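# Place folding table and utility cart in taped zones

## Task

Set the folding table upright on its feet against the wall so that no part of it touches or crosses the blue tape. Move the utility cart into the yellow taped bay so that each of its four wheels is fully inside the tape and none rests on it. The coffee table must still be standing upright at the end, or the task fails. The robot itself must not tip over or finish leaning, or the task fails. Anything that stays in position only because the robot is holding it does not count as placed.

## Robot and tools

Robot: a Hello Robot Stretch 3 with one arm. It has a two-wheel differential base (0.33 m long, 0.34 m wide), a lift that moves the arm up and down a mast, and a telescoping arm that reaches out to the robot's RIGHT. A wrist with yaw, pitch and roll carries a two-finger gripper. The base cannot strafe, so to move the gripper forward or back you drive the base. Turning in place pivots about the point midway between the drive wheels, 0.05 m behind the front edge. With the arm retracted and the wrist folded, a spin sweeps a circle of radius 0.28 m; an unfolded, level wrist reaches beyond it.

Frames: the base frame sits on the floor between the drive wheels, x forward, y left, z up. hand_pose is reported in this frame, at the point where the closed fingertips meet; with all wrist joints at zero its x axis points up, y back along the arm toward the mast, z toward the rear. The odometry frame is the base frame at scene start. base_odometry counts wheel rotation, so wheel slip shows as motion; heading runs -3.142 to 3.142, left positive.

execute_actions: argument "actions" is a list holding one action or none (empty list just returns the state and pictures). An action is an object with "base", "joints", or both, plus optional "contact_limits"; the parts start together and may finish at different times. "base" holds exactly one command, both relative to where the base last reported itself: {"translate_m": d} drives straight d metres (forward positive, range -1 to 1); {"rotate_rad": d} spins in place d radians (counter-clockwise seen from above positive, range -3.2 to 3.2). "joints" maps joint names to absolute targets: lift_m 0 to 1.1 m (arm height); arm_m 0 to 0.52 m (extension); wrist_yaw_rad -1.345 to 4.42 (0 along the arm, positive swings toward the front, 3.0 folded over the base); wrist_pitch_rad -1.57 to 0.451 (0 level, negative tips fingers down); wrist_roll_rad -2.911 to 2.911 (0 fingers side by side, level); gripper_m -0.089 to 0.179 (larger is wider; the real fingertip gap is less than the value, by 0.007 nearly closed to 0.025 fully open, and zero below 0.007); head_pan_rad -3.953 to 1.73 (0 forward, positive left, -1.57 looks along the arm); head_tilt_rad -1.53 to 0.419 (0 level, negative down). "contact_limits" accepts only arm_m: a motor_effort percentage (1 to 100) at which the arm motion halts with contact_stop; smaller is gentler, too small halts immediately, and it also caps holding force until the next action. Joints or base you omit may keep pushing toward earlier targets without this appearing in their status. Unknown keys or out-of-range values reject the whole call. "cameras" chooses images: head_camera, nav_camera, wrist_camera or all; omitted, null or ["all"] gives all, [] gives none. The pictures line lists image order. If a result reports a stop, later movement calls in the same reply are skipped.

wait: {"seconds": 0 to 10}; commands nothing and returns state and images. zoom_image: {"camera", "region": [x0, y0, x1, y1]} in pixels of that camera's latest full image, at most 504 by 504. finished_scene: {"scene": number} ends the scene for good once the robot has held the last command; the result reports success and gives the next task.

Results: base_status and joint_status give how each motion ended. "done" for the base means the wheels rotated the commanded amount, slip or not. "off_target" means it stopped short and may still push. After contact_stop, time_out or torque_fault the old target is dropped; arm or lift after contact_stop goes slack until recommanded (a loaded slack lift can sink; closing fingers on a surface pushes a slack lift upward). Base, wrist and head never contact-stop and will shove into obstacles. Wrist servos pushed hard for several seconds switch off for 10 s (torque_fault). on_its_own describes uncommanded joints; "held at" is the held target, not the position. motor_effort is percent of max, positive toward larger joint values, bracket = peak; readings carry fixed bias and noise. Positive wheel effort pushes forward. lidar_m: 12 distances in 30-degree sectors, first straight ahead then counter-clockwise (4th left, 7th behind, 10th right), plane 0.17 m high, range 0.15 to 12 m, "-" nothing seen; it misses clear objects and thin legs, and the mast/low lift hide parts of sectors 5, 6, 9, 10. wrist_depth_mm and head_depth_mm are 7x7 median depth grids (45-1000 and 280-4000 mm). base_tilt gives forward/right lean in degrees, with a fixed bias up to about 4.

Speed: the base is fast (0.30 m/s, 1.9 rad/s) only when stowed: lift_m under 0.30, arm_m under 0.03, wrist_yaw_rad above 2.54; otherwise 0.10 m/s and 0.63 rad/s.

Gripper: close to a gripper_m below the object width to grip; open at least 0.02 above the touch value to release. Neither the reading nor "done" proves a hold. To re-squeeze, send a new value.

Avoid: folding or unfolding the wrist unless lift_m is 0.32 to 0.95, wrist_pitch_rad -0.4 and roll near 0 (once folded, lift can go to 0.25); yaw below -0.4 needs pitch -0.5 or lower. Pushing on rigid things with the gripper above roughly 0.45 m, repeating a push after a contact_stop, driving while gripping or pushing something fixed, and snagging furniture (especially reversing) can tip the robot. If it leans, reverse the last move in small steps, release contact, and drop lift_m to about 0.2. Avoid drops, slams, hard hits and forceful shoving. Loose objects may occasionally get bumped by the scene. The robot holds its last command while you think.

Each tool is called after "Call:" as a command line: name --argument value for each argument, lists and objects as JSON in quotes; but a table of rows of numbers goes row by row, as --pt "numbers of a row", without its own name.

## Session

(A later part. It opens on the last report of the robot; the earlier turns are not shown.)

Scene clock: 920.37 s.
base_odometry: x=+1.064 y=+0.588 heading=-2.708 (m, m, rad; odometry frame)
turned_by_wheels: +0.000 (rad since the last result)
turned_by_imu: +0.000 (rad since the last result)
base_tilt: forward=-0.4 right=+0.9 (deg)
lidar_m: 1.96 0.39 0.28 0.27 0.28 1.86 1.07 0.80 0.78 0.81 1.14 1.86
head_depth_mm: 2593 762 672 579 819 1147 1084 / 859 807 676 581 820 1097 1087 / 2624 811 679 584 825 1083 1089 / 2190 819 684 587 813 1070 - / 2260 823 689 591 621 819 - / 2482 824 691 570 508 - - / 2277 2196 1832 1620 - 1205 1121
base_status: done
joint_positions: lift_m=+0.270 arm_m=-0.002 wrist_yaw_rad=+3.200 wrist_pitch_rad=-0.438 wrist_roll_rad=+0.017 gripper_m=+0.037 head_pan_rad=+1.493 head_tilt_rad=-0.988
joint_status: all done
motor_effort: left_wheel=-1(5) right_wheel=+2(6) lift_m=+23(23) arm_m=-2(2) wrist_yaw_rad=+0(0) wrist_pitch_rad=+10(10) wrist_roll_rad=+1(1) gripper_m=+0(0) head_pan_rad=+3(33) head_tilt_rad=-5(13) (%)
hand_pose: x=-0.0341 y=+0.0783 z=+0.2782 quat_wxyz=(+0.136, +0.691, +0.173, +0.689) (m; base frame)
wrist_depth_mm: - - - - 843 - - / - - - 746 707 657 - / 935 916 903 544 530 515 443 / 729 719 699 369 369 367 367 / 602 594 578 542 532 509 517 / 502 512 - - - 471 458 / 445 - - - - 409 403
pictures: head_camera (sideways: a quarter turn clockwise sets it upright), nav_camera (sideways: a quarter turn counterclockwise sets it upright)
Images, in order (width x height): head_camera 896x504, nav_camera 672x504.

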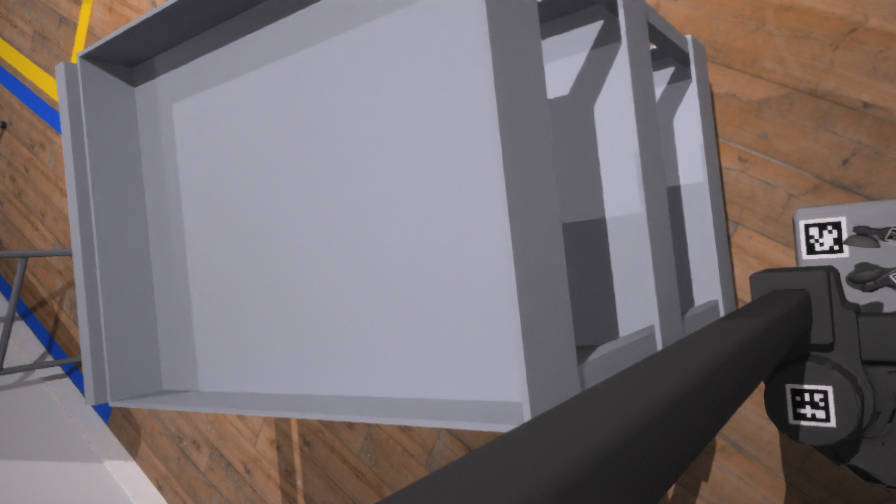

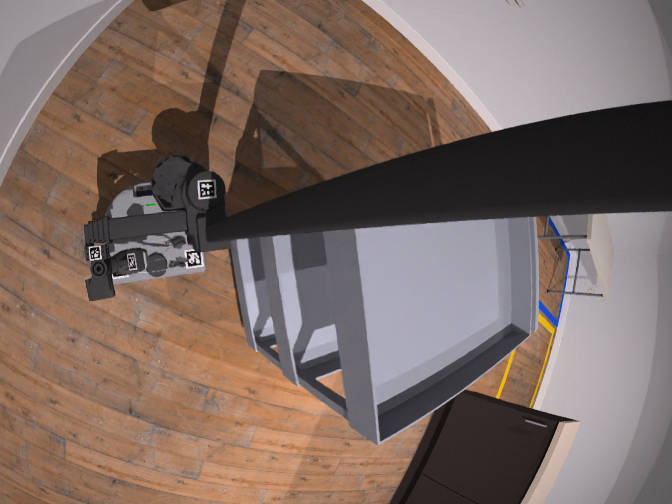

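Call:
execute_actions --actions '[{"base":{"translate_m":0.07}}]' --cameras '[]'

Call:
execute_actions --actions '[{"base":{"rotate_rad":1.5},"joints":{"head_pan_rad":0,"head_tilt_rad":-1.2}}]' --cameras '["head_camera","nav_camera"]'

Scene clock: 939.53 s.
base_odometry: x=+1.001 y=+0.559 heading=-2.708 (m, m, rad; odometry frame)
turned_by_wheels: +0.000 (rad since the last result)
turned_by_imu: +0.001 (rad since the last result)
base_tilt: forward=-0.4 right=+0.9 (deg)
lidar_m: 1.89 1.78 0.28 0.27 0.28 1.92 1.12 0.84 0.81 0.85 1.20 1.80
head_depth_mm: 2599 2104 643 579 719 1191 1080 / 2605 784 676 582 823 1096 1085 / 2639 812 679 584 825 1100 1090 / 2662 816 684 589 816 1071 - / 2658 823 689 591 819 898 - / 2534 830 692 594 498 - - / 2316 832 664 608 - 1202 1122
base_status: done
joint_positions: lift_m=+0.270 arm_m=-0.002 wrist_yaw_rad=+3.200 wrist_pitch_rad=-0.438 wrist_roll_rad=+0.017 gripper_m=+0.037 head_pan_rad=+1.494 head_tilt_rad=-0.988
joint_status: not commanded
motor_effort: left_wheel=-1(5) right_wheel=+2(6) lift_m=+23(23) arm_m=-3(3) wrist_yaw_rad=+0(0) wrist_pitch_rad=+10(10) wrist_roll_rad=+1(1) gripper_m=+0(0) head_pan_rad=+3(3) head_tilt_rad=-4(4) (%)
hand_pose: x=-0.0341 y=+0.0783 z=+0.2782 quat_wxyz=(+0.136, +0.691, +0.173, +0.689) (m; base frame)
wrist_depth_mm: - - - - 849 - - / - - 332 739 736 629 948 / 956 906 357 542 542 502 349 / 738 722 377 373 370 372 378 / 605 587 560 547 530 500 538 / 506 518 - - - 469 461 / 449 - - - - 406 401
pictures: none
No camera images: the call's "cameras" was empty. Leave "cameras" out to get every camera's image.

Scene clock: 941.80 s.
base_odometry: x=+1.001 y=+0.559 heading=-1.208 (m, m, rad; odometry frame)
turned_by_wheels: +1.500 (rad since the last result)
turned_by_imu: +1.474 (rad since the last result)
base_tilt: forward=-0.5 right=+1.0 (deg)
lidar_m: 0.27 0.27 1.92 1.22 0.86 0.81 0.84 1.10 1.81 1.86 1.82 0.29
head_depth_mm: 658 610 560 790 1249 1156 1083 / 693 622 562 838 1217 1181 - / 697 625 565 845 1143 1178 - / 704 628 568 836 1143 1192 - / 709 631 571 840 1122 1187 - / 713 635 572 544 1262 1179 1124 / 688 618 560 545 1283 1185 1105
base_status: done
joint_positions: lift_m=+0.270 arm_m=-0.002 wrist_yaw_rad=+3.200 wrist_pitch_rad=-0.438 wrist_roll_rad=+0.017 gripper_m=+0.037 head_pan_rad=+0.007 head_tilt_rad=-1.186
joint_status: all done
motor_effort: left_wheel=-1(6) right_wheel=+2(6) lift_m=+23(23) arm_m=-3(3) wrist_yaw_rad=+0(0) wrist_pitch_rad=+10(10) wrist_roll_rad=+1(1) gripper_m=+0(0) head_pan_rad=-3(34) head_tilt_rad=-5(16) (%)
hand_pose: x=-0.0341 y=+0.0783 z=+0.2782 quat_wxyz=(+0.136, +0.691, +0.173, +0.689) (m; base frame)
wrist_depth_mm: 648 783 - - - - - / 670 822 961 - - - - / 698 816 894 860 820 804 777 / 688 722 713 679 664 661 635 / 599 584 583 564 568 542 531 / 505 512 - - - 472 460 / 444 - - - - 408 402
pictures: head_camera (sideways: a quarter turn clockwise sets it upright), nav_camera (sideways: a quarter turn counterclockwise sets it upright)
Images, in order (width x height): head_camera 896x504, nav_camera 672x504.

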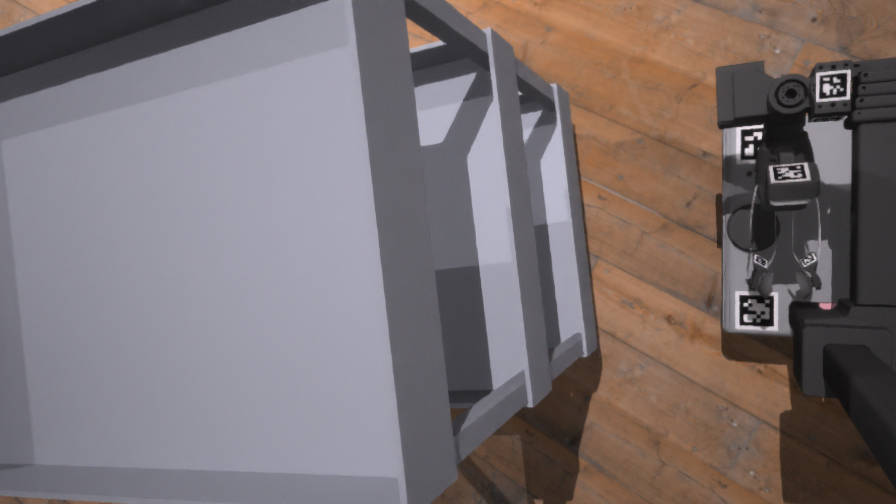

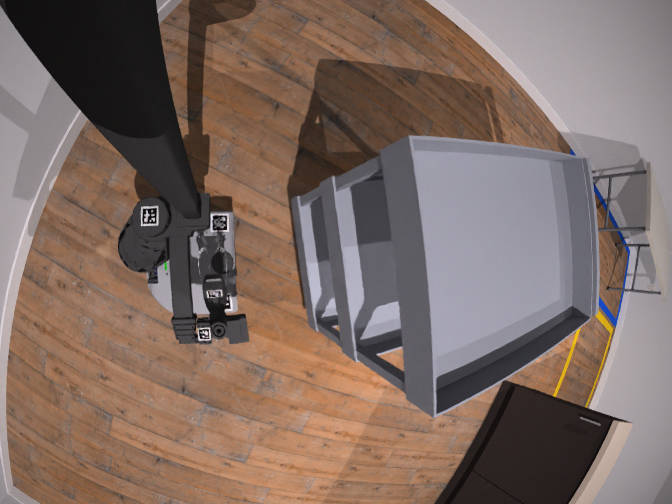

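Call:
execute_actions --actions '[{"base":{"translate_m":0.19}}]' --cameras '[]'

Call:
execute_actions --actions '[{"base":{"translate_m":0.4}}]' --cameras '["head_camera","nav_camera"]'

Scene clock: 950.90 s.
base_odometry: x=+1.068 y=+0.381 heading=-1.208 (m, m, rad; odometry frame)
turned_by_wheels: +0.000 (rad since the last result)
turned_by_imu: +0.001 (rad since the last result)
base_tilt: forward=-0.3 right=+0.9 (deg)
lidar_m: - - 0.15 1.47 1.03 0.98 1.01 1.33 1.89 1.94 0.15 -
head_depth_mm: 659 599 559 510 470 1145 1079 / 671 620 562 513 472 874 - / 671 624 565 516 474 864 - / 669 628 568 517 476 735 - / 672 630 570 520 477 749 - / 666 635 573 522 480 750 1122 / 655 634 576 525 482 1146 1105
base_status: done
joint_positions: lift_m=+0.270 arm_m=-0.002 wrist_yaw_rad=+3.200 wrist_pitch_rad=-0.438 wrist_roll_rad=+0.017 gripper_m=+0.037 head_pan_rad=+0.007 head_tilt_rad=-1.186
joint_status: not commanded
motor_effort: left_wheel=-1(6) right_wheel=+2(5) lift_m=+23(23) arm_m=-3(3) wrist_yaw_rad=+0(0) wrist_pitch_rad=+10(10) wrist_roll_rad=+1(1) gripper_m=+0(0) head_pan_rad=-3(3) head_tilt_rad=-5(5) (%)
hand_pose: x=-0.0341 y=+0.0783 z=+0.2782 quat_wxyz=(+0.136, +0.691, +0.173, +0.689) (m; base frame)
wrist_depth_mm: 774 949 - - - 205 - / 807 - - - - 224 - / 835 923 877 854 851 257 790 / 738 703 714 676 667 300 314 / 603 598 576 564 314 320 328 / 504 515 - - - 268 291 / 447 - - - - 206 256
pictures: none
No camera images: the call's "cameras" was empty. Leave "cameras" out to get every camera's image.

Scene clock: 953.97 s.
base_odometry: x=+1.210 y=+0.007 heading=-1.208 (m, m, rad; odometry frame)
turned_by_wheels: +0.000 (rad since the last result)
turned_by_imu: -0.041 (rad since the last result)
base_tilt: forward=-0.4 right=+1.0 (deg)
lidar_m: - 1.78 1.66 1.69 1.42 1.33 1.36 1.74 2.06 0.29 0.15 -
head_depth_mm: 654 615 558 510 469 1077 1086 / 658 620 560 513 471 448 - / 656 623 564 514 473 450 - / 652 626 567 517 474 450 - / 1802 1657 1494 1368 1258 1192 - / 1878 1685 1524 1390 1273 1175 1121 / 1885 1691 1530 1394 1283 1190 1102
base_status: done
joint_positions: lift_m=+0.270 arm_m=-0.002 wrist_yaw_rad=+3.198 wrist_pitch_rad=-0.438 wrist_roll_rad=+0.017 gripper_m=+0.037 head_pan_rad=+0.006 head_tilt_rad=-1.189
joint_status: not commanded
motor_effort: left_wheel=+1(31) right_wheel=-1(33) lift_m=+23(23) arm_m=-1(3) wrist_yaw_rad=+1(3) wrist_pitch_rad=+10(10) wrist_roll_rad=+1(1) gripper_m=+0(0) head_pan_rad=-2(3) head_tilt_rad=-4(5) (%)
hand_pose: x=-0.0337 y=+0.0784 z=+0.2782 quat_wxyz=(+0.136, +0.691, +0.172, +0.689) (m; base frame)
wrist_depth_mm: - - - - - - - / - - - - - - - / 946 916 910 848 841 807 794 / 736 715 714 677 671 652 634 / 600 584 579 571 574 557 533 / 514 512 - - - 469 462 / 444 - - - - 407 124
pictures: head_camera (sideways: a quarter turn clockwise sets it upright), nav_camera (sideways: a quarter turn counterclockwise sets it upright)
Images, in order (width x height): head_camera 896x504, nav_camera 672x504.

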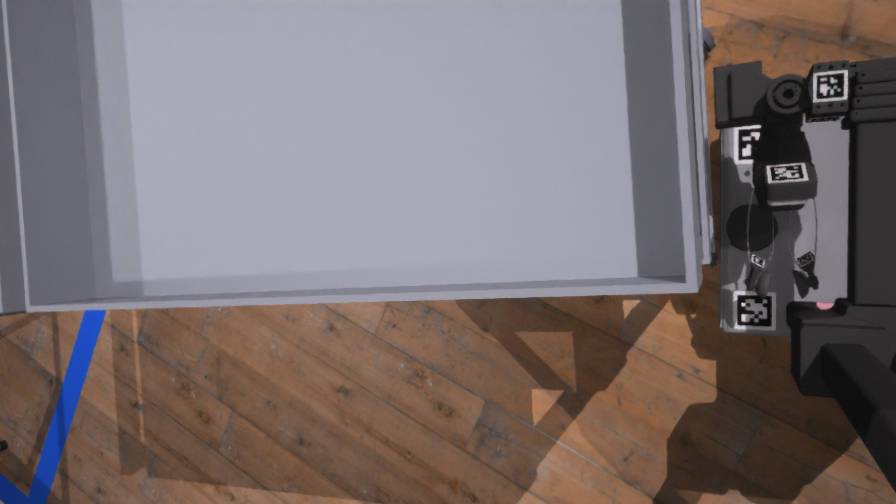

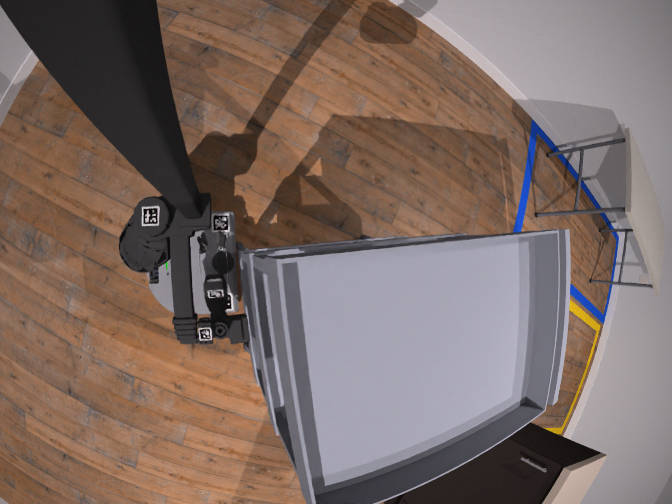

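Call:
execute_actions --actions '[{"base":{"translate_m":-0.27}}]' --cameras '[]'

Call:
execute_actions --actions '[{"base":{"rotate_rad":-1.6}}]' --cameras '[]'

Call:
execute_actions --actions '[{"base":{"translate_m":0.3}}]' --cameras '[]'

Call:
execute_actions --actions '[{"base":{"rotate_rad":1.72}}]' --cameras '["head_camera","nav_camera"]'

Scene clock: 1022.63 s.
base_odometry: x=+1.114 y=+0.260 heading=-1.208 (m, m, rad; odometry frame)
turned_by_wheels: +0.000 (rad since the last result)
turned_by_imu: +0.001 (rad since the last result)
base_tilt: forward=-0.3 right=+1.0 (deg)
lidar_m: 0.32 1.89 1.77 1.71 1.17 1.09 1.11 1.42 1.96 1.98 0.49 0.34
head_depth_mm: 685 615 556 877 1225 1157 1081 / 691 620 551 871 1230 1184 - / 695 623 571 874 1232 1188 - / 699 618 564 900 1236 1195 - / 1869 1662 1513 1379 1269 1190 - / 1877 1686 1522 1388 1270 1177 1124 / 1875 1698 1531 1393 1279 1187 1106
base_status: done
joint_positions: lift_m=+0.270 arm_m=-0.002 wrist_yaw_rad=+3.198 wrist_pitch_rad=-0.438 wrist_roll_rad=+0.017 gripper_m=+0.037 head_pan_rad=+0.006 head_tilt_rad=-1.189
joint_status: not commanded
motor_effort: left_wheel=+2(5) right_wheel=+0(4) lift_m=+23(23) arm_m=-2(2) wrist_yaw_rad=+2(1) wrist_pitch_rad=+10(10) wrist_roll_rad=+1(1) gripper_m=+0(0) head_pan_rad=-2(3) head_tilt_rad=-4(4) (%)
hand_pose: x=-0.0338 y=+0.0784 z=+0.2782 quat_wxyz=(+0.136, +0.691, +0.172, +0.689) (m; base frame)
wrist_depth_mm: 878 - - - - - - / 922 - - - - - - / 911 911 910 875 837 800 769 / 729 716 706 678 663 656 642 / 607 586 583 560 573 543 536 / 503 508 - - - 471 458 / 444 - - - - 410 404
pictures: none
No camera images: the call's "cameras" was empty. Leave "cameras" out to get every camera's image.

Scene clock: 1025.07 s.
base_odometry: x=+1.114 y=+0.260 heading=-2.808 (m, m, rad; odometry frame)
turned_by_wheels: -1.600 (rad since the last result)
turned_by_imu: -1.571 (rad since the last result)
base_tilt: forward=-0.4 right=+0.9 (deg)
lidar_m: 1.98 0.50 0.34 0.32 1.91 1.78 1.75 1.18 1.09 1.10 1.40 1.95
head_depth_mm: 1809 1643 1483 1356 1249 1157 1081 / 1833 1652 1495 1367 1253 1181 - / 1847 1656 1500 1373 1263 1184 - / 1859 1671 1511 1372 1263 1189 - / 1869 1672 1510 1382 1271 1186 - / 1885 1687 1518 1388 1262 1177 1109 / 1882 1691 1525 1391 1103 1037 1093
base_status: done
joint_positions: lift_m=+0.270 arm_m=-0.002 wrist_yaw_rad=+3.198 wrist_pitch_rad=-0.438 wrist_roll_rad=+0.017 gripper_m=+0.037 head_pan_rad=+0.006 head_tilt_rad=-1.189
joint_status: not commanded
motor_effort: left_wheel=+2(9) right_wheel=-2(5) lift_m=+23(23) arm_m=-2(3) wrist_yaw_rad=+0(1) wrist_pitch_rad=+10(10) wrist_roll_rad=+1(1) gripper_m=+0(0) head_pan_rad=-2(2) head_tilt_rad=-4(4) (%)
hand_pose: x=-0.0338 y=+0.0783 z=+0.2782 quat_wxyz=(+0.136, +0.691, +0.172, +0.689) (m; base frame)
wrist_depth_mm: - - - 854 895 892 - / - - - 586 716 692 579 / 934 897 914 415 416 410 416 / 743 721 713 468 438 597 484 / 605 583 573 507 573 548 523 / 503 522 - - - 469 456 / 446 - - - - 410 401
pictures: none
No camera images: the call's "cameras" was empty. Leave "cameras" out to get every camera's image.

Scene clock: 1027.80 s.
base_odometry: x=+0.831 y=+0.161 heading=-2.808 (m, m, rad; odometry frame)
turned_by_wheels: +0.000 (rad since the last result)
turned_by_imu: +0.000 (rad since the last result)
base_tilt: forward=-0.3 right=+0.9 (deg)
lidar_m: 1.69 1.44 0.37 0.35 0.35 0.46 1.95 1.30 1.21 1.22 1.55 1.68
head_depth_mm: 1653 1640 1490 1362 1249 1156 1082 / 1737 1648 1485 1360 1253 1181 - / 1784 1658 1493 1378 1260 1182 - / 1822 1675 1507 1374 1266 1192 - / 1859 1670 1518 1377 1270 1186 - / 1873 1685 1520 1386 1273 1178 1122 / 1847 1694 1533 1389 1278 1045 974
base_status: done
joint_positions: lift_m=+0.270 arm_m=-0.002 wrist_yaw_rad=+3.198 wrist_pitch_rad=-0.438 wrist_roll_rad=+0.017 gripper_m=+0.037 head_pan_rad=+0.006 head_tilt_rad=-1.189
joint_status: not commanded
motor_effort: left_wheel=+2(9) right_wheel=-2(4) lift_m=+23(23) arm_m=-3(3) wrist_yaw_rad=+1(1) wrist_pitch_rad=+10(10) wrist_roll_rad=+1(1) gripper_m=+0(0) head_pan_rad=-2(2) head_tilt_rad=-4(4) (%)
hand_pose: x=-0.0338 y=+0.0783 z=+0.2782 quat_wxyz=(+0.136, +0.691, +0.172, +0.689) (m; base frame)
wrist_depth_mm: - - - 896 - - - / - - 769 750 622 - - / 920 431 427 439 431 809 783 / 742 449 457 463 491 653 633 / 607 547 580 558 553 558 535 / 506 510 - - - 468 458 / 447 - - - - 405 400
pictures: none
No camera images: the call's "cameras" was empty. Leave "cameras" out to get every camera's image.

Scene clock: 1030.30 s.
base_odometry: x=+0.831 y=+0.161 heading=-1.088 (m, m, rad; odometry frame)
turned_by_wheels: +1.720 (rad since the last result)
turned_by_imu: +1.690 (rad since the last result)
base_tilt: forward=-0.3 right=+0.9 (deg)
lidar_m: 0.35 0.37 2.05 1.67 1.24 1.21 1.26 1.73 1.68 1.78 1.37 0.35
head_depth_mm: 1762 626 1427 1359 1249 1159 1078 / 692 620 569 883 1250 1184 - / 693 622 579 884 1227 1188 - / 699 627 560 887 1236 1191 - / 704 630 564 893 1259 1189 - / 707 633 571 895 1257 1182 1122 / 696 636 579 1358 1279 1186 1106
base_status: done
joint_positions: lift_m=+0.270 arm_m=-0.002 wrist_yaw_rad=+3.198 wrist_pitch_rad=-0.438 wrist_roll_rad=+0.017 gripper_m=+0.037 head_pan_rad=+0.006 head_tilt_rad=-1.189
joint_status: not commanded
motor_effort: left_wheel=-1(6) right_wheel=+2(6) lift_m=+23(23) arm_m=-3(3) wrist_yaw_rad=+1(1) wrist_pitch_rad=+10(10) wrist_roll_rad=+1(1) gripper_m=+0(0) head_pan_rad=-2(2) head_tilt_rad=-4(4) (%)
hand_pose: x=-0.0338 y=+0.0783 z=+0.2782 quat_wxyz=(+0.136, +0.691, +0.172, +0.689) (m; base frame)
wrist_depth_mm: 945 - - - - - - / 958 - - - - - - / 926 909 898 857 843 820 794 / 719 708 715 697 668 641 634 / 597 582 570 566 566 547 544 / 510 510 - - - 468 455 / 443 - - - - 411 403
pictures: head_camera (sideways: a quarter turn clockwise sets it upright), nav_camera (sideways: a quarter turn counterclockwise sets it upright)
Images, in order (width x height): head_camera 896x504, nav_camera 672x504.

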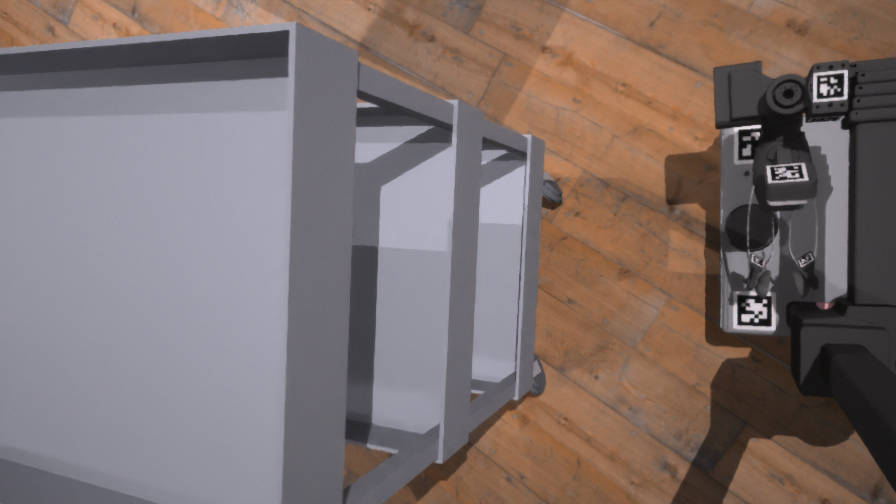

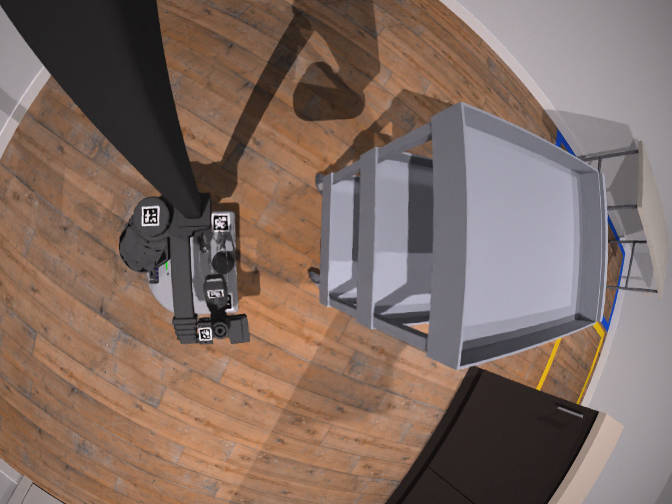

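Call:
execute_actions --actions '[{"base":{"rotate_rad":0.55}}]' --cameras '[]'

Call:
execute_actions --actions '[{"base":{"translate_m":0.22}}]' --cameras '[]'

Call:
execute_actions --actions '[{"base":{"rotate_rad":-0.5}}]' --cameras '["head_camera"]'

Scene clock: 1048.17 s.
base_odometry: x=+0.831 y=+0.161 heading=-0.538 (m, m, rad; odometry frame)
turned_by_wheels: +0.550 (rad since the last result)
turned_by_imu: +0.541 (rad since the last result)
base_tilt: forward=-0.3 right=+0.9 (deg)
lidar_m: 0.37 2.05 1.63 1.24 1.22 1.28 1.72 1.68 1.79 1.37 0.35 0.35
head_depth_mm: 686 615 535 853 1104 1159 1082 / 681 619 554 857 1143 1180 - / 662 623 905 895 1247 1186 - / 1852 577 832 1197 1260 1192 - / 1866 1674 1515 1378 1271 1188 - / 1883 1681 1527 1390 1272 1177 1124 / 1869 1693 1521 1393 1282 1192 1107
base_status: done
joint_positions: lift_m=+0.270 arm_m=-0.002 wrist_yaw_rad=+3.198 wrist_pitch_rad=-0.438 wrist_roll_rad=+0.017 gripper_m=+0.037 head_pan_rad=+0.006 head_tilt_rad=-1.189
joint_status: not commanded
motor_effort: left_wheel=-1(7) right_wheel=+2(6) lift_m=+23(23) arm_m=-3(2) wrist_yaw_rad=+1(1) wrist_pitch_rad=+10(10) wrist_roll_rad=+1(1) gripper_m=+0(0) head_pan_rad=-2(2) head_tilt_rad=-4(4) (%)
hand_pose: x=-0.0338 y=+0.0783 z=+0.2782 quat_wxyz=(+0.136, +0.691, +0.172, +0.689) (m; base frame)
wrist_depth_mm: 931 - - - - - - / - - - - - - - / 936 924 905 848 840 813 795 / 717 713 704 683 667 660 640 / 607 589 577 559 569 549 530 / 506 514 - - - 465 455 / 444 - - - - 414 403
pictures: none
No camera images: the call's "cameras" was empty. Leave "cameras" out to get every camera's image.

Scene clock: 1050.37 s.
base_odometry: x=+1.020 y=+0.049 heading=-0.539 (m, m, rad; odometry frame)
turned_by_wheels: +0.000 (rad since the last result)
turned_by_imu: +0.000 (rad since the last result)
base_tilt: forward=-0.4 right=+0.9 (deg)
lidar_m: 0.18 1.85 1.77 1.34 1.32 1.38 1.93 1.87 1.67 0.22 0.17 0.17
head_depth_mm: 663 615 558 511 474 752 1083 / 1840 596 560 513 488 994 - / 1844 1663 551 515 792 1180 - / 1849 1666 1493 518 1088 1192 - / 1843 1671 1512 1361 1279 1193 - / 1815 1682 1520 1386 1277 1184 1122 / 1778 1691 1530 1389 1284 1184 1106
base_status: done
joint_positions: lift_m=+0.270 arm_m=-0.002 wrist_yaw_rad=+3.198 wrist_pitch_rad=-0.438 wrist_roll_rad=+0.017 gripper_m=+0.037 head_pan_rad=+0.006 head_tilt_rad=-1.189
joint_status: not commanded
motor_effort: left_wheel=-1(6) right_wheel=+2(6) lift_m=+23(23) arm_m=-3(3) wrist_yaw_rad=+1(1) wrist_pitch_rad=+10(10) wrist_roll_rad=+1(1) gripper_m=+0(0) head_pan_rad=-2(2) head_tilt_rad=-4(4) (%)
hand_pose: x=-0.0338 y=+0.0783 z=+0.2782 quat_wxyz=(+0.136, +0.691, +0.172, +0.689) (m; base frame)
wrist_depth_mm: - - - - - - - / - - - - - - - / 927 920 914 848 851 826 800 / 720 711 704 685 670 655 632 / 589 594 583 566 567 540 532 / 506 509 - - - 468 465 / 447 - - - - 407 402
pictures: none
No camera images: the call's "cameras" was empty. Leave "cameras" out to get every camera's image.

Scene clock: 1051.93 s.
base_odometry: x=+1.020 y=+0.049 heading=-1.038 (m, m, rad; odometry frame)
turned_by_wheels: -0.500 (rad since the last result)
turned_by_imu: -0.491 (rad since the last result)
base_tilt: forward=-0.3 right=+1.0 (deg)
lidar_m: 0.17 0.18 1.85 1.72 1.33 1.31 1.40 1.92 1.87 1.63 0.22 0.17
head_depth_mm: 685 617 558 510 738 1155 1080 / 692 619 561 512 726 1161 - / 694 623 564 515 785 1179 - / 700 627 567 516 795 1187 - / 681 630 568 519 808 1190 - / 1876 613 556 520 1234 1181 1122 / 1891 1687 1526 1344 1278 1185 1107
base_status: done
joint_positions: lift_m=+0.270 arm_m=-0.002 wrist_yaw_rad=+3.198 wrist_pitch_rad=-0.438 wrist_roll_rad=+0.017 gripper_m=+0.037 head_pan_rad=+0.006 head_tilt_rad=-1.189
joint_status: not commanded
motor_effort: left_wheel=+3(8) right_wheel=-2(4) lift_m=+23(23) arm_m=-4(3) wrist_yaw_rad=+1(1) wrist_pitch_rad=+10(10) wrist_roll_rad=+1(1) gripper_m=+0(0) head_pan_rad=-3(2) head_tilt_rad=-4(4) (%)
hand_pose: x=-0.0338 y=+0.0783 z=+0.2782 quat_wxyz=(+0.136, +0.691, +0.172, +0.689) (m; base frame)
wrist_depth_mm: - - - - - - - / - - - - - - - / 950 928 900 862 835 816 797 / 746 714 699 672 659 654 633 / 599 589 569 570 570 548 522 / 506 512 - - - 469 286 / 439 - - - - 405 307
pictures: head_camera (sideways: a quarter turn clockwise sets it upright)
Images, in order (width x height): head_camera 896x504.

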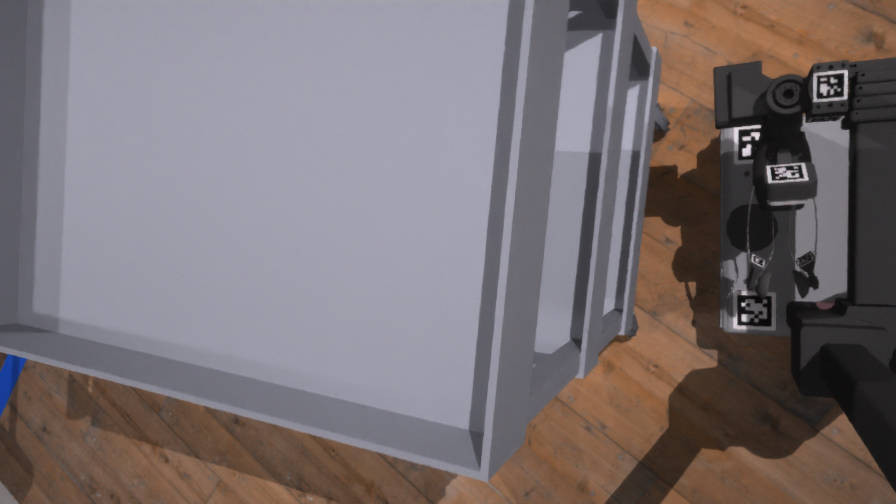

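Call:
execute_actions --actions '[{"base":{"translate_m":0.55},"joints":{"head_tilt_rad":-1.0}}]' --cameras '["head_camera","nav_camera"]'

Scene clock: 1060.20 s.
base_odometry: x=+1.299 y=-0.425 heading=-1.038 (m, m, rad; odometry frame)
turned_by_wheels: +0.000 (rad since the last result)
turned_by_imu: -0.022 (rad since the last result)
base_tilt: forward=-0.4 right=+0.9 (deg)
lidar_m: - 1.59 1.55 1.64 1.81 1.76 1.86 2.22 2.18 1.06 0.15 -
head_depth_mm: 2467 735 666 576 508 453 427 / 2560 733 671 579 509 455 423 / 2582 727 676 581 511 456 424 / 2403 728 677 584 513 458 420 / 2159 719 696 599 533 1161 1067 / 1924 2039 1812 1555 1363 1218 1100 / 1721 1918 1817 1560 1372 1222 1103
base_status: done
joint_positions: lift_m=+0.270 arm_m=-0.002 wrist_yaw_rad=+3.200 wrist_pitch_rad=-0.438 wrist_roll_rad=+0.017 gripper_m=+0.037 head_pan_rad=+0.005 head_tilt_rad=-0.996
joint_status: all done
motor_effort: left_wheel=+0(34) right_wheel=+0(40) lift_m=+24(24) arm_m=-2(4) wrist_yaw_rad=+0(2) wrist_pitch_rad=+10(10) wrist_roll_rad=+1(1) gripper_m=+0(0) head_pan_rad=-2(2) head_tilt_rad=-2(12) (%)
hand_pose: x=-0.0341 y=+0.0783 z=+0.2782 quat_wxyz=(+0.135, +0.691, +0.173, +0.689) (m; base frame)
wrist_depth_mm: - - - - - - - / - - - - - - - / 966 923 897 842 836 815 795 / 738 725 710 676 673 648 641 / 603 588 575 569 572 543 544 / 509 511 - - - 470 440 / 446 - - - - 405 115
pictures: head_camera (sideways: a quarter turn clockwise sets it upright), nav_camera (sideways: a quarter turn counterclockwise sets it upright)
Images, in order (width x height): head_camera 896x504, nav_camera 672x504.

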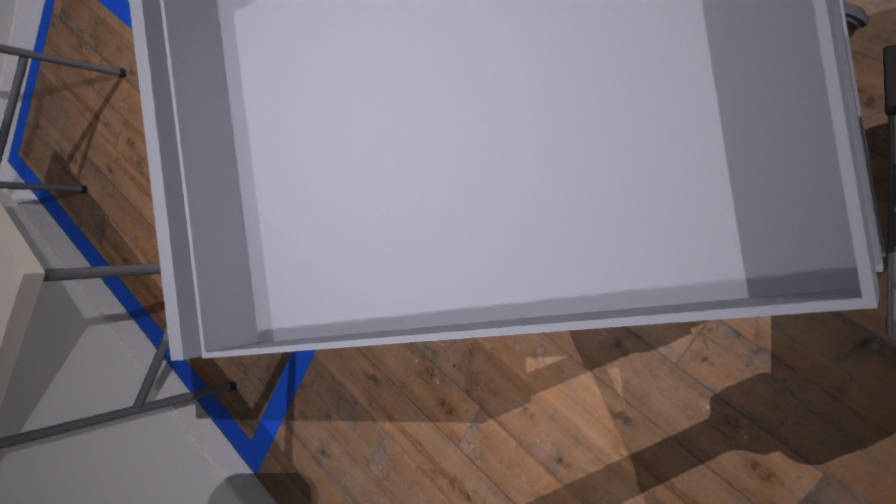

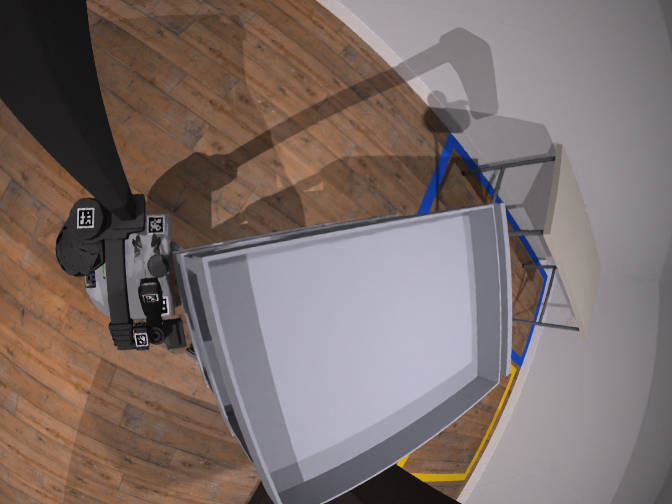

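Call:
execute_actions --actions '[{"base":{"translate_m":-0.4}}]' --cameras '[]'

Call:
execute_actions --actions '[{"base":{"rotate_rad":-1.53}}]' --cameras '[]'

Call:
execute_actions --actions '[{"base":{"translate_m":0.55}}]' --cameras '[]'

Call:
execute_actions --actions '[{"base":{"rotate_rad":0.98},"joints":{"head_pan_rad":0.9,"head_tilt_rad":-1.0}}]' --cameras '["head_camera","nav_camera"]'

Scene clock: 1112.70 s.
base_odometry: x=+1.096 y=-0.081 heading=-1.038 (m, m, rad; odometry frame)
turned_by_wheels: +0.000 (rad since the last result)
turned_by_imu: +0.001 (rad since the last result)
base_tilt: forward=-0.3 right=+0.9 (deg)
lidar_m: 0.45 1.81 1.77 1.86 1.47 1.43 1.51 2.01 1.95 1.50 1.14 0.49
head_depth_mm: 938 792 682 960 1236 1193 1080 / 943 797 644 964 1225 1199 1086 / 945 802 673 967 1210 1201 1087 / 934 808 677 935 1232 1208 1095 / 2252 2042 1760 1548 1361 1213 1095 / 2193 2156 1800 1555 1365 1218 1102 / 1978 2076 1820 1558 1370 1220 1100
base_status: done
joint_positions: lift_m=+0.270 arm_m=-0.002 wrist_yaw_rad=+3.200 wrist_pitch_rad=-0.438 wrist_roll_rad=+0.017 gripper_m=+0.037 head_pan_rad=+0.005 head_tilt_rad=-0.996
joint_status: not commanded
motor_effort: left_wheel=+1(5) right_wheel=+0(3) lift_m=+24(24) arm_m=-3(3) wrist_yaw_rad=+0(0) wrist_pitch_rad=+10(10) wrist_roll_rad=+1(1) gripper_m=+0(0) head_pan_rad=-2(2) head_tilt_rad=-2(2) (%)
hand_pose: x=-0.0341 y=+0.0783 z=+0.2782 quat_wxyz=(+0.135, +0.691, +0.173, +0.689) (m; base frame)
wrist_depth_mm: - - - - - - - / - - - - - - - / 948 922 891 868 822 812 794 / 722 723 700 678 666 660 644 / 593 583 570 558 572 548 537 / 511 506 - - - 464 461 / 443 - - - - 406 404
pictures: none
No camera images: the call's "cameras" was empty. Leave "cameras" out to get every camera's image.

Scene clock: 1114.87 s.
base_odometry: x=+1.096 y=-0.081 heading=-2.568 (m, m, rad; odometry frame)
turned_by_wheels: -1.530 (rad since the last result)
turned_by_imu: -1.503 (rad since the last result)
base_tilt: forward=-0.4 right=+1.0 (deg)
lidar_m: 1.44 1.13 0.48 0.45 1.79 1.77 1.85 1.45 1.43 1.53 1.99 1.95
head_depth_mm: 1854 2029 1764 1509 1336 1193 1081 / 1975 2102 1760 1527 1343 1201 1083 / 1957 2103 1777 1531 1347 1203 1087 / 1690 1993 1792 1539 1348 1205 1089 / 1480 1694 1790 1546 1360 1214 1096 / 1322 1492 1721 1556 1365 1220 1097 / 1197 1324 1494 1563 1366 1202 1104
base_status: done
joint_positions: lift_m=+0.270 arm_m=-0.002 wrist_yaw_rad=+3.200 wrist_pitch_rad=-0.438 wrist_roll_rad=+0.017 gripper_m=+0.037 head_pan_rad=+0.005 head_tilt_rad=-0.996
joint_status: not commanded
motor_effort: left_wheel=+3(8) right_wheel=-1(5) lift_m=+24(24) arm_m=-3(3) wrist_yaw_rad=+0(0) wrist_pitch_rad=+10(10) wrist_roll_rad=+1(1) gripper_m=+0(0) head_pan_rad=-2(2) head_tilt_rad=-1(2) (%)
hand_pose: x=-0.0341 y=+0.0783 z=+0.2782 quat_wxyz=(+0.135, +0.691, +0.173, +0.689) (m; base frame)
wrist_depth_mm: - - - - - 884 - / - - - 678 710 517 518 / 962 902 883 794 531 548 590 / 734 723 703 610 680 650 622 / 601 584 580 574 574 546 537 / 505 514 - - - 471 458 / 443 - - - - 406 401
pictures: none
No camera images: the call's "cameras" was empty. Leave "cameras" out to get every camera's image.

Scene clock: 1118.33 s.
base_odometry: x=+0.634 y=-0.379 heading=-2.568 (m, m, rad; odometry frame)
turned_by_wheels: +0.000 (rad since the last result)
turned_by_imu: +0.000 (rad since the last result)
base_tilt: forward=-0.3 right=+0.9 (deg)
lidar_m: 1.03 0.81 0.80 0.51 0.51 0.65 2.27 1.77 1.75 1.89 1.53 1.53
head_depth_mm: 1435 1642 1752 1522 1337 1194 1077 / 1521 1772 1759 1527 1345 1198 1089 / 1381 1665 1786 1534 1350 1206 1087 / 1187 1398 1709 1534 1351 1207 1094 / 1049 1201 1409 1551 1361 1209 1097 / 935 1055 1210 1473 1364 1216 1100 / 852 939 1057 1220 1372 1222 1105
base_status: done
joint_positions: lift_m=+0.270 arm_m=-0.002 wrist_yaw_rad=+3.200 wrist_pitch_rad=-0.438 wrist_roll_rad=+0.017 gripper_m=+0.037 head_pan_rad=+0.005 head_tilt_rad=-0.996
joint_status: not commanded
motor_effort: left_wheel=+2(8) right_wheel=-2(3) lift_m=+24(24) arm_m=-2(3) wrist_yaw_rad=+0(0) wrist_pitch_rad=+10(10) wrist_roll_rad=+1(1) gripper_m=+0(1) head_pan_rad=-2(2) head_tilt_rad=-2(2) (%)
hand_pose: x=-0.0341 y=+0.0783 z=+0.2782 quat_wxyz=(+0.135, +0.691, +0.173, +0.689) (m; base frame)
wrist_depth_mm: - - - - - 714 624 / 710 791 790 - - 782 670 / 563 561 572 849 823 815 738 / 656 726 704 678 670 655 634 / 595 591 575 565 578 535 531 / 500 508 - - - 463 457 / 441 - - - - 410 404
pictures: none
No camera images: the call's "cameras" was empty. Leave "cameras" out to get every camera's image.

Scene clock: 1120.37 s.
base_odometry: x=+0.634 y=-0.379 heading=-1.588 (m, m, rad; odometry frame)
turned_by_wheels: +0.980 (rad since the last result)
turned_by_imu: +0.964 (rad since the last result)
base_tilt: forward=-0.5 right=+0.9 (deg)
lidar_m: 0.80 0.75 0.51 0.62 2.32 1.80 1.75 1.83 1.56 1.52 1.09 0.82
head_depth_mm: 2543 2085 1754 1520 1337 1197 1080 / 2565 2105 1766 1519 1340 1198 1082 / 955 850 1174 1467 1326 1206 1091 / 963 808 667 974 1262 1203 1119 / 980 811 690 1000 1289 1213 1128 / 999 820 699 1024 1310 1219 1129 / 950 823 715 1026 1346 1223 -
base_status: done
joint_positions: lift_m=+0.270 arm_m=-0.002 wrist_yaw_rad=+3.200 wrist_pitch_rad=-0.438 wrist_roll_rad=+0.017 gripper_m=+0.037 head_pan_rad=+0.893 head_tilt_rad=-0.996
joint_status: all done
motor_effort: left_wheel=-2(6) right_wheel=+2(6) lift_m=+24(24) arm_m=-3(3) wrist_yaw_rad=+0(0) wrist_pitch_rad=+10(10) wrist_roll_rad=+1(1) gripper_m=+0(0) head_pan_rad=+2(33) head_tilt_rad=-2(0) (%)
hand_pose: x=-0.0341 y=+0.0783 z=+0.2782 quat_wxyz=(+0.135, +0.691, +0.173, +0.689) (m; base frame)
wrist_depth_mm: - - - - 811 935 873 / - - - - 674 574 663 / 939 937 895 869 804 736 465 / 742 717 702 683 665 656 599 / 599 593 572 569 563 536 535 / 505 512 - - - 465 456 / 449 - - - - 408 401
pictures: head_camera (sideways: a quarter turn clockwise sets it upright), nav_camera (sideways: a quarter turn counterclockwise sets it upright)
Images, in order (width x height): head_camera 896x504, nav_camera 672x504.

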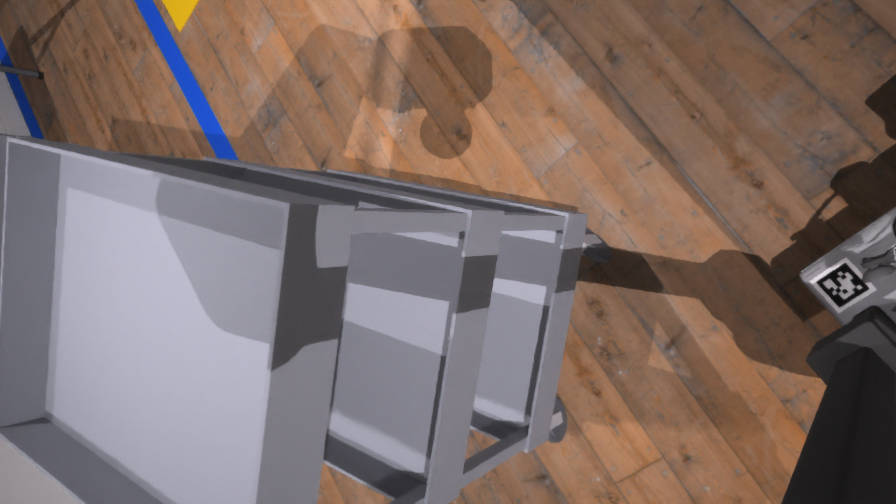

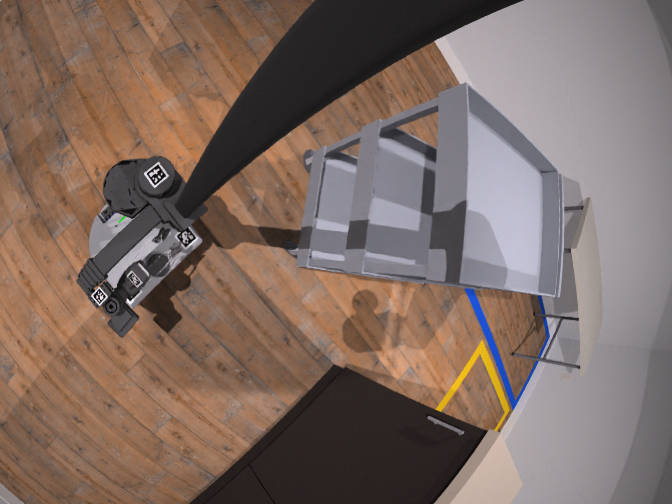

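Call:
execute_actions --actions '[{"base":{"translate_m":0.43},"joints":{"head_pan_rad":0,"head_tilt_rad":-1.1}}]' --cameras '[]'

Call:
execute_actions --actions '[{"base":{"rotate_rad":1.97}}]' --cameras '["head_camera","nav_camera"]'

Scene clock: 1143.43 s.
base_odometry: x=+0.626 y=-0.809 heading=-1.588 (m, m, rad; odometry frame)
turned_by_wheels: +0.000 (rad since the last result)
turned_by_imu: +0.001 (rad since the last result)
base_tilt: forward=-0.3 right=+0.9 (deg)
lidar_m: 0.37 0.39 0.59 0.38 0.42 2.24 2.17 2.10 1.60 1.29 0.51 0.38
head_depth_mm: 612 526 477 655 1005 1173 1074 / 618 529 480 661 1018 1176 1109 / 621 533 483 666 1034 1178 1117 / 626 536 485 674 1050 1185 1118 / 630 539 488 679 1067 1194 1117 / 634 542 491 686 1279 1191 1097 / 655 545 493 1399 1316 1199 1101
base_status: done
joint_positions: lift_m=+0.270 arm_m=-0.002 wrist_yaw_rad=+3.200 wrist_pitch_rad=-0.438 wrist_roll_rad=+0.017 gripper_m=+0.037 head_pan_rad=+0.007 head_tilt_rad=-1.087
joint_status: all done
motor_effort: left_wheel=-1(5) right_wheel=+2(5) lift_m=+24(24) arm_m=-3(3) wrist_yaw_rad=+0(0) wrist_pitch_rad=+10(10) wrist_roll_rad=+1(1) gripper_m=+0(0) head_pan_rad=-3(34) head_tilt_rad=-4(12) (%)
hand_pose: x=-0.0341 y=+0.0783 z=+0.2782 quat_wxyz=(+0.135, +0.691, +0.173, +0.689) (m; base frame)
wrist_depth_mm: - - - 943 948 830 - / - - 720 695 603 772 - / 933 902 818 485 768 832 780 / 728 707 709 687 670 651 643 / 598 593 572 560 565 555 529 / 507 518 - - - 461 460 / 442 - - - - 415 408
pictures: none
No camera images: the call's "cameras" was empty. Leave "cameras" out to get every camera's image.

Scene clock: 1146.07 s.
base_odometry: x=+0.626 y=-0.809 heading=+0.381 (m, m, rad; odometry frame)
turned_by_wheels: +1.970 (rad since the last result)
turned_by_imu: +1.936 (rad since the last result)
base_tilt: forward=-0.4 right=+1.0 (deg)
lidar_m: 0.38 2.33 2.17 2.20 1.65 1.55 0.59 0.40 0.37 0.38 0.74 0.40
head_depth_mm: 793 694 609 930 1252 1177 1078 / 784 698 612 907 1244 1173 1114 / 782 703 616 869 1199 1179 1118 / 770 751 1052 1384 1305 1187 1120 / 2187 1882 1645 1461 1309 1190 1120 / 2216 1889 1654 1460 1315 1193 1092 / 2236 1902 1658 1472 1321 1203 1100
base_status: done
joint_positions: lift_m=+0.270 arm_m=-0.002 wrist_yaw_rad=+3.200 wrist_pitch_rad=-0.438 wrist_roll_rad=+0.017 gripper_m=+0.037 head_pan_rad=+0.007 head_tilt_rad=-1.087
joint_status: not commanded
motor_effort: left_wheel=-1(6) right_wheel=+2(7) lift_m=+24(24) arm_m=-3(3) wrist_yaw_rad=+0(0) wrist_pitch_rad=+10(10) wrist_roll_rad=+1(1) gripper_m=+0(0) head_pan_rad=-3(3) head_tilt_rad=-5(5) (%)
hand_pose: x=-0.0341 y=+0.0783 z=+0.2782 quat_wxyz=(+0.135, +0.691, +0.173, +0.689) (m; base frame)
wrist_depth_mm: - - - - - - - / - - - - - - - / 954 912 916 858 838 816 787 / 746 717 711 681 673 658 644 / 594 585 583 565 581 549 529 / 508 511 - - - 470 460 / 446 - - - - 411 402
pictures: head_camera (sideways: a quarter turn clockwise sets it upright), nav_camera (sideways: a quarter turn counterclockwise sets it upright)
Images, in order (width x height): head_camera 896x504, nav_camera 672x504.

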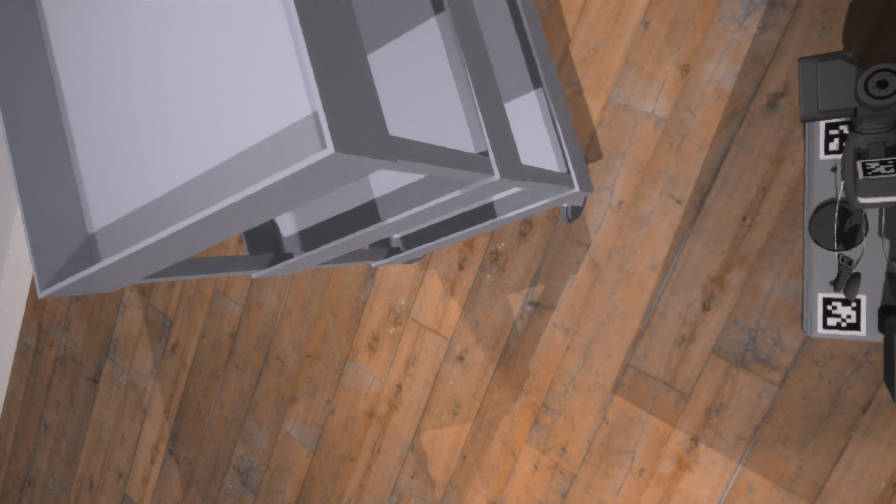

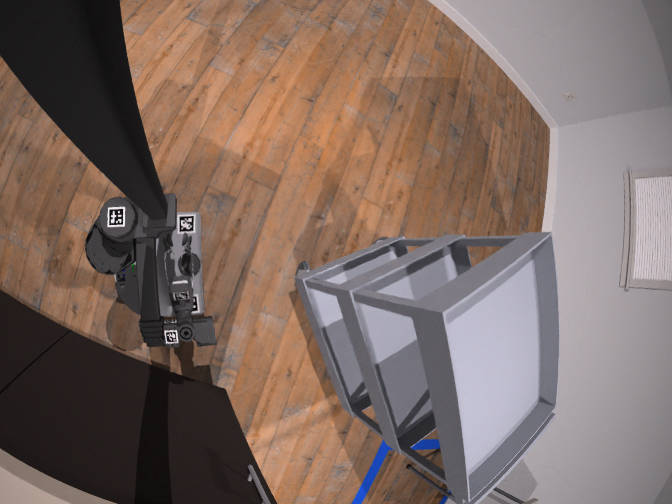

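Call:
execute_actions --actions '[{"base":{"translate_m":0.3}}]' --cameras '[]'

Call:
execute_actions --actions '[{"base":{"translate_m":0.25}}]' --cameras '["head_camera","nav_camera"]'

Scene clock: 1162.93 s.
base_odometry: x=+0.905 y=-0.697 heading=+0.381 (m, m, rad; odometry frame)
turned_by_wheels: +0.000 (rad since the last result)
turned_by_imu: +0.001 (rad since the last result)
base_tilt: forward=-0.3 right=+1.0 (deg)
lidar_m: 0.16 2.20 2.05 2.08 1.93 1.82 0.78 0.53 0.49 2.73 0.15 0.15
head_depth_mm: 1784 664 608 540 487 460 1078 / 1863 659 611 542 488 449 1109 / 1957 662 615 546 497 745 1109 / 2028 1866 617 807 1253 1186 1118 / 2103 1881 1618 1459 1311 1190 1120 / 2154 1895 1655 1460 1317 1194 1094 / 2217 1900 1655 1467 1321 1200 1094
base_status: done
joint_positions: lift_m=+0.270 arm_m=-0.002 wrist_yaw_rad=+3.200 wrist_pitch_rad=-0.438 wrist_roll_rad=+0.017 gripper_m=+0.037 head_pan_rad=+0.007 head_tilt_rad=-1.087
joint_status: not commanded
motor_effort: left_wheel=-2(5) right_wheel=+2(6) lift_m=+24(24) arm_m=-2(3) wrist_yaw_rad=+0(0) wrist_pitch_rad=+10(10) wrist_roll_rad=+1(1) gripper_m=+0(0) head_pan_rad=-3(3) head_tilt_rad=-4(5) (%)
hand_pose: x=-0.0341 y=+0.0783 z=+0.2782 quat_wxyz=(+0.135, +0.691, +0.173, +0.689) (m; base frame)
wrist_depth_mm: - - - - - - - / - - - - - - - / 969 933 877 862 829 808 786 / 740 708 701 679 664 659 639 / 605 584 579 566 572 546 532 / 505 515 - - - 462 460 / 447 - - - - 410 400
pictures: none
No camera images: the call's "cameras" was empty. Leave "cameras" out to get every camera's image.

Scene clock: 1165.07 s.
base_odometry: x=+1.137 y=-0.604 heading=+0.381 (m, m, rad; odometry frame)
turned_by_wheels: +0.000 (rad since the last result)
turned_by_imu: -0.003 (rad since the last result)
base_tilt: forward=-0.3 right=+1.0 (deg)
lidar_m: 0.47 2.10 1.95 1.98 2.18 2.05 0.95 0.64 0.66 0.18 0.15 0.15
head_depth_mm: 1577 1755 606 540 480 425 1048 / 1650 1816 623 801 791 733 636 / 1736 1850 1621 1445 1279 1164 1085 / 1803 1863 1633 1448 1297 1183 1118 / 1897 1875 1641 1451 1308 1186 1115 / 2010 1892 1648 1464 1317 1192 1093 / 2071 1905 1652 1467 1319 1199 1098
base_status: done
joint_positions: lift_m=+0.270 arm_m=-0.002 wrist_yaw_rad=+3.200 wrist_pitch_rad=-0.438 wrist_roll_rad=+0.017 gripper_m=+0.037 head_pan_rad=+0.007 head_tilt_rad=-1.089
joint_status: not commanded
motor_effort: left_wheel=+0(15) right_wheel=+6(23) lift_m=+24(24) arm_m=-3(3) wrist_yaw_rad=+0(0) wrist_pitch_rad=+10(10) wrist_roll_rad=+1(1) gripper_m=+0(1) head_pan_rad=-3(3) head_tilt_rad=-4(5) (%)
hand_pose: x=-0.0342 y=+0.0783 z=+0.2782 quat_wxyz=(+0.135, +0.691, +0.173, +0.689) (m; base frame)
wrist_depth_mm: - - - - - - - / - - - - - - - / 971 915 871 855 841 820 793 / 730 704 693 689 668 653 646 / 601 589 582 567 569 551 533 / 508 515 - - - 464 469 / 446 - - - - 407 406
pictures: head_camera (sideways: a quarter turn clockwise sets it upright), nav_camera (sideways: a quarter turn counterclockwise sets it upright)
Images, in order (width x height): head_camera 896x504, nav_camera 672x504.

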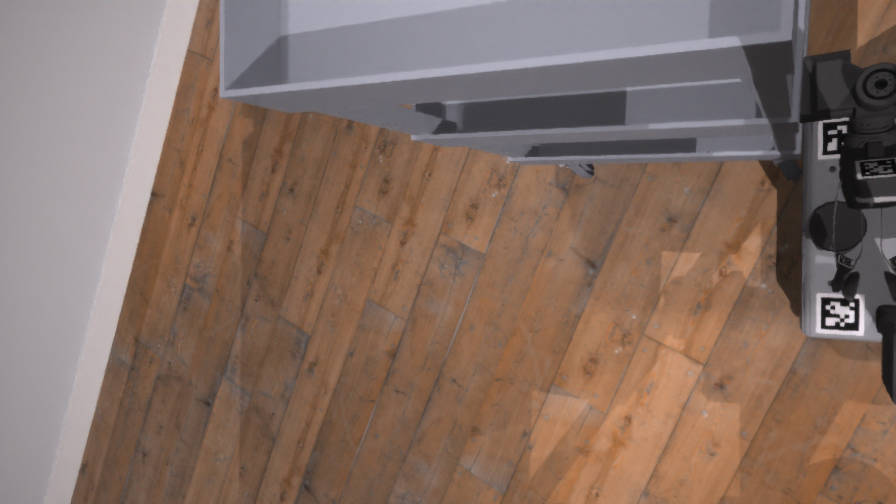

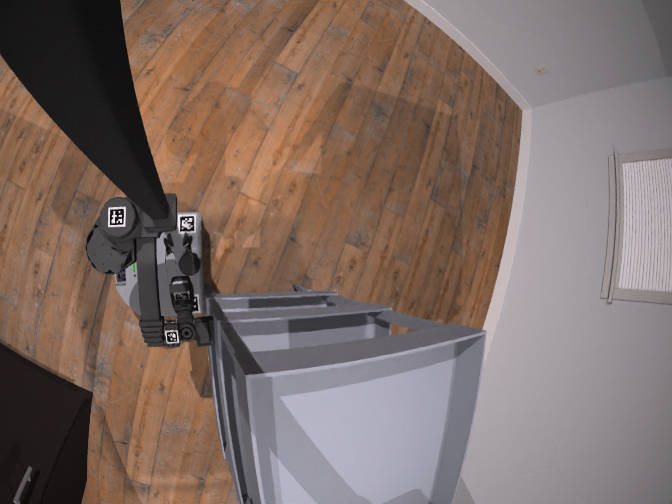

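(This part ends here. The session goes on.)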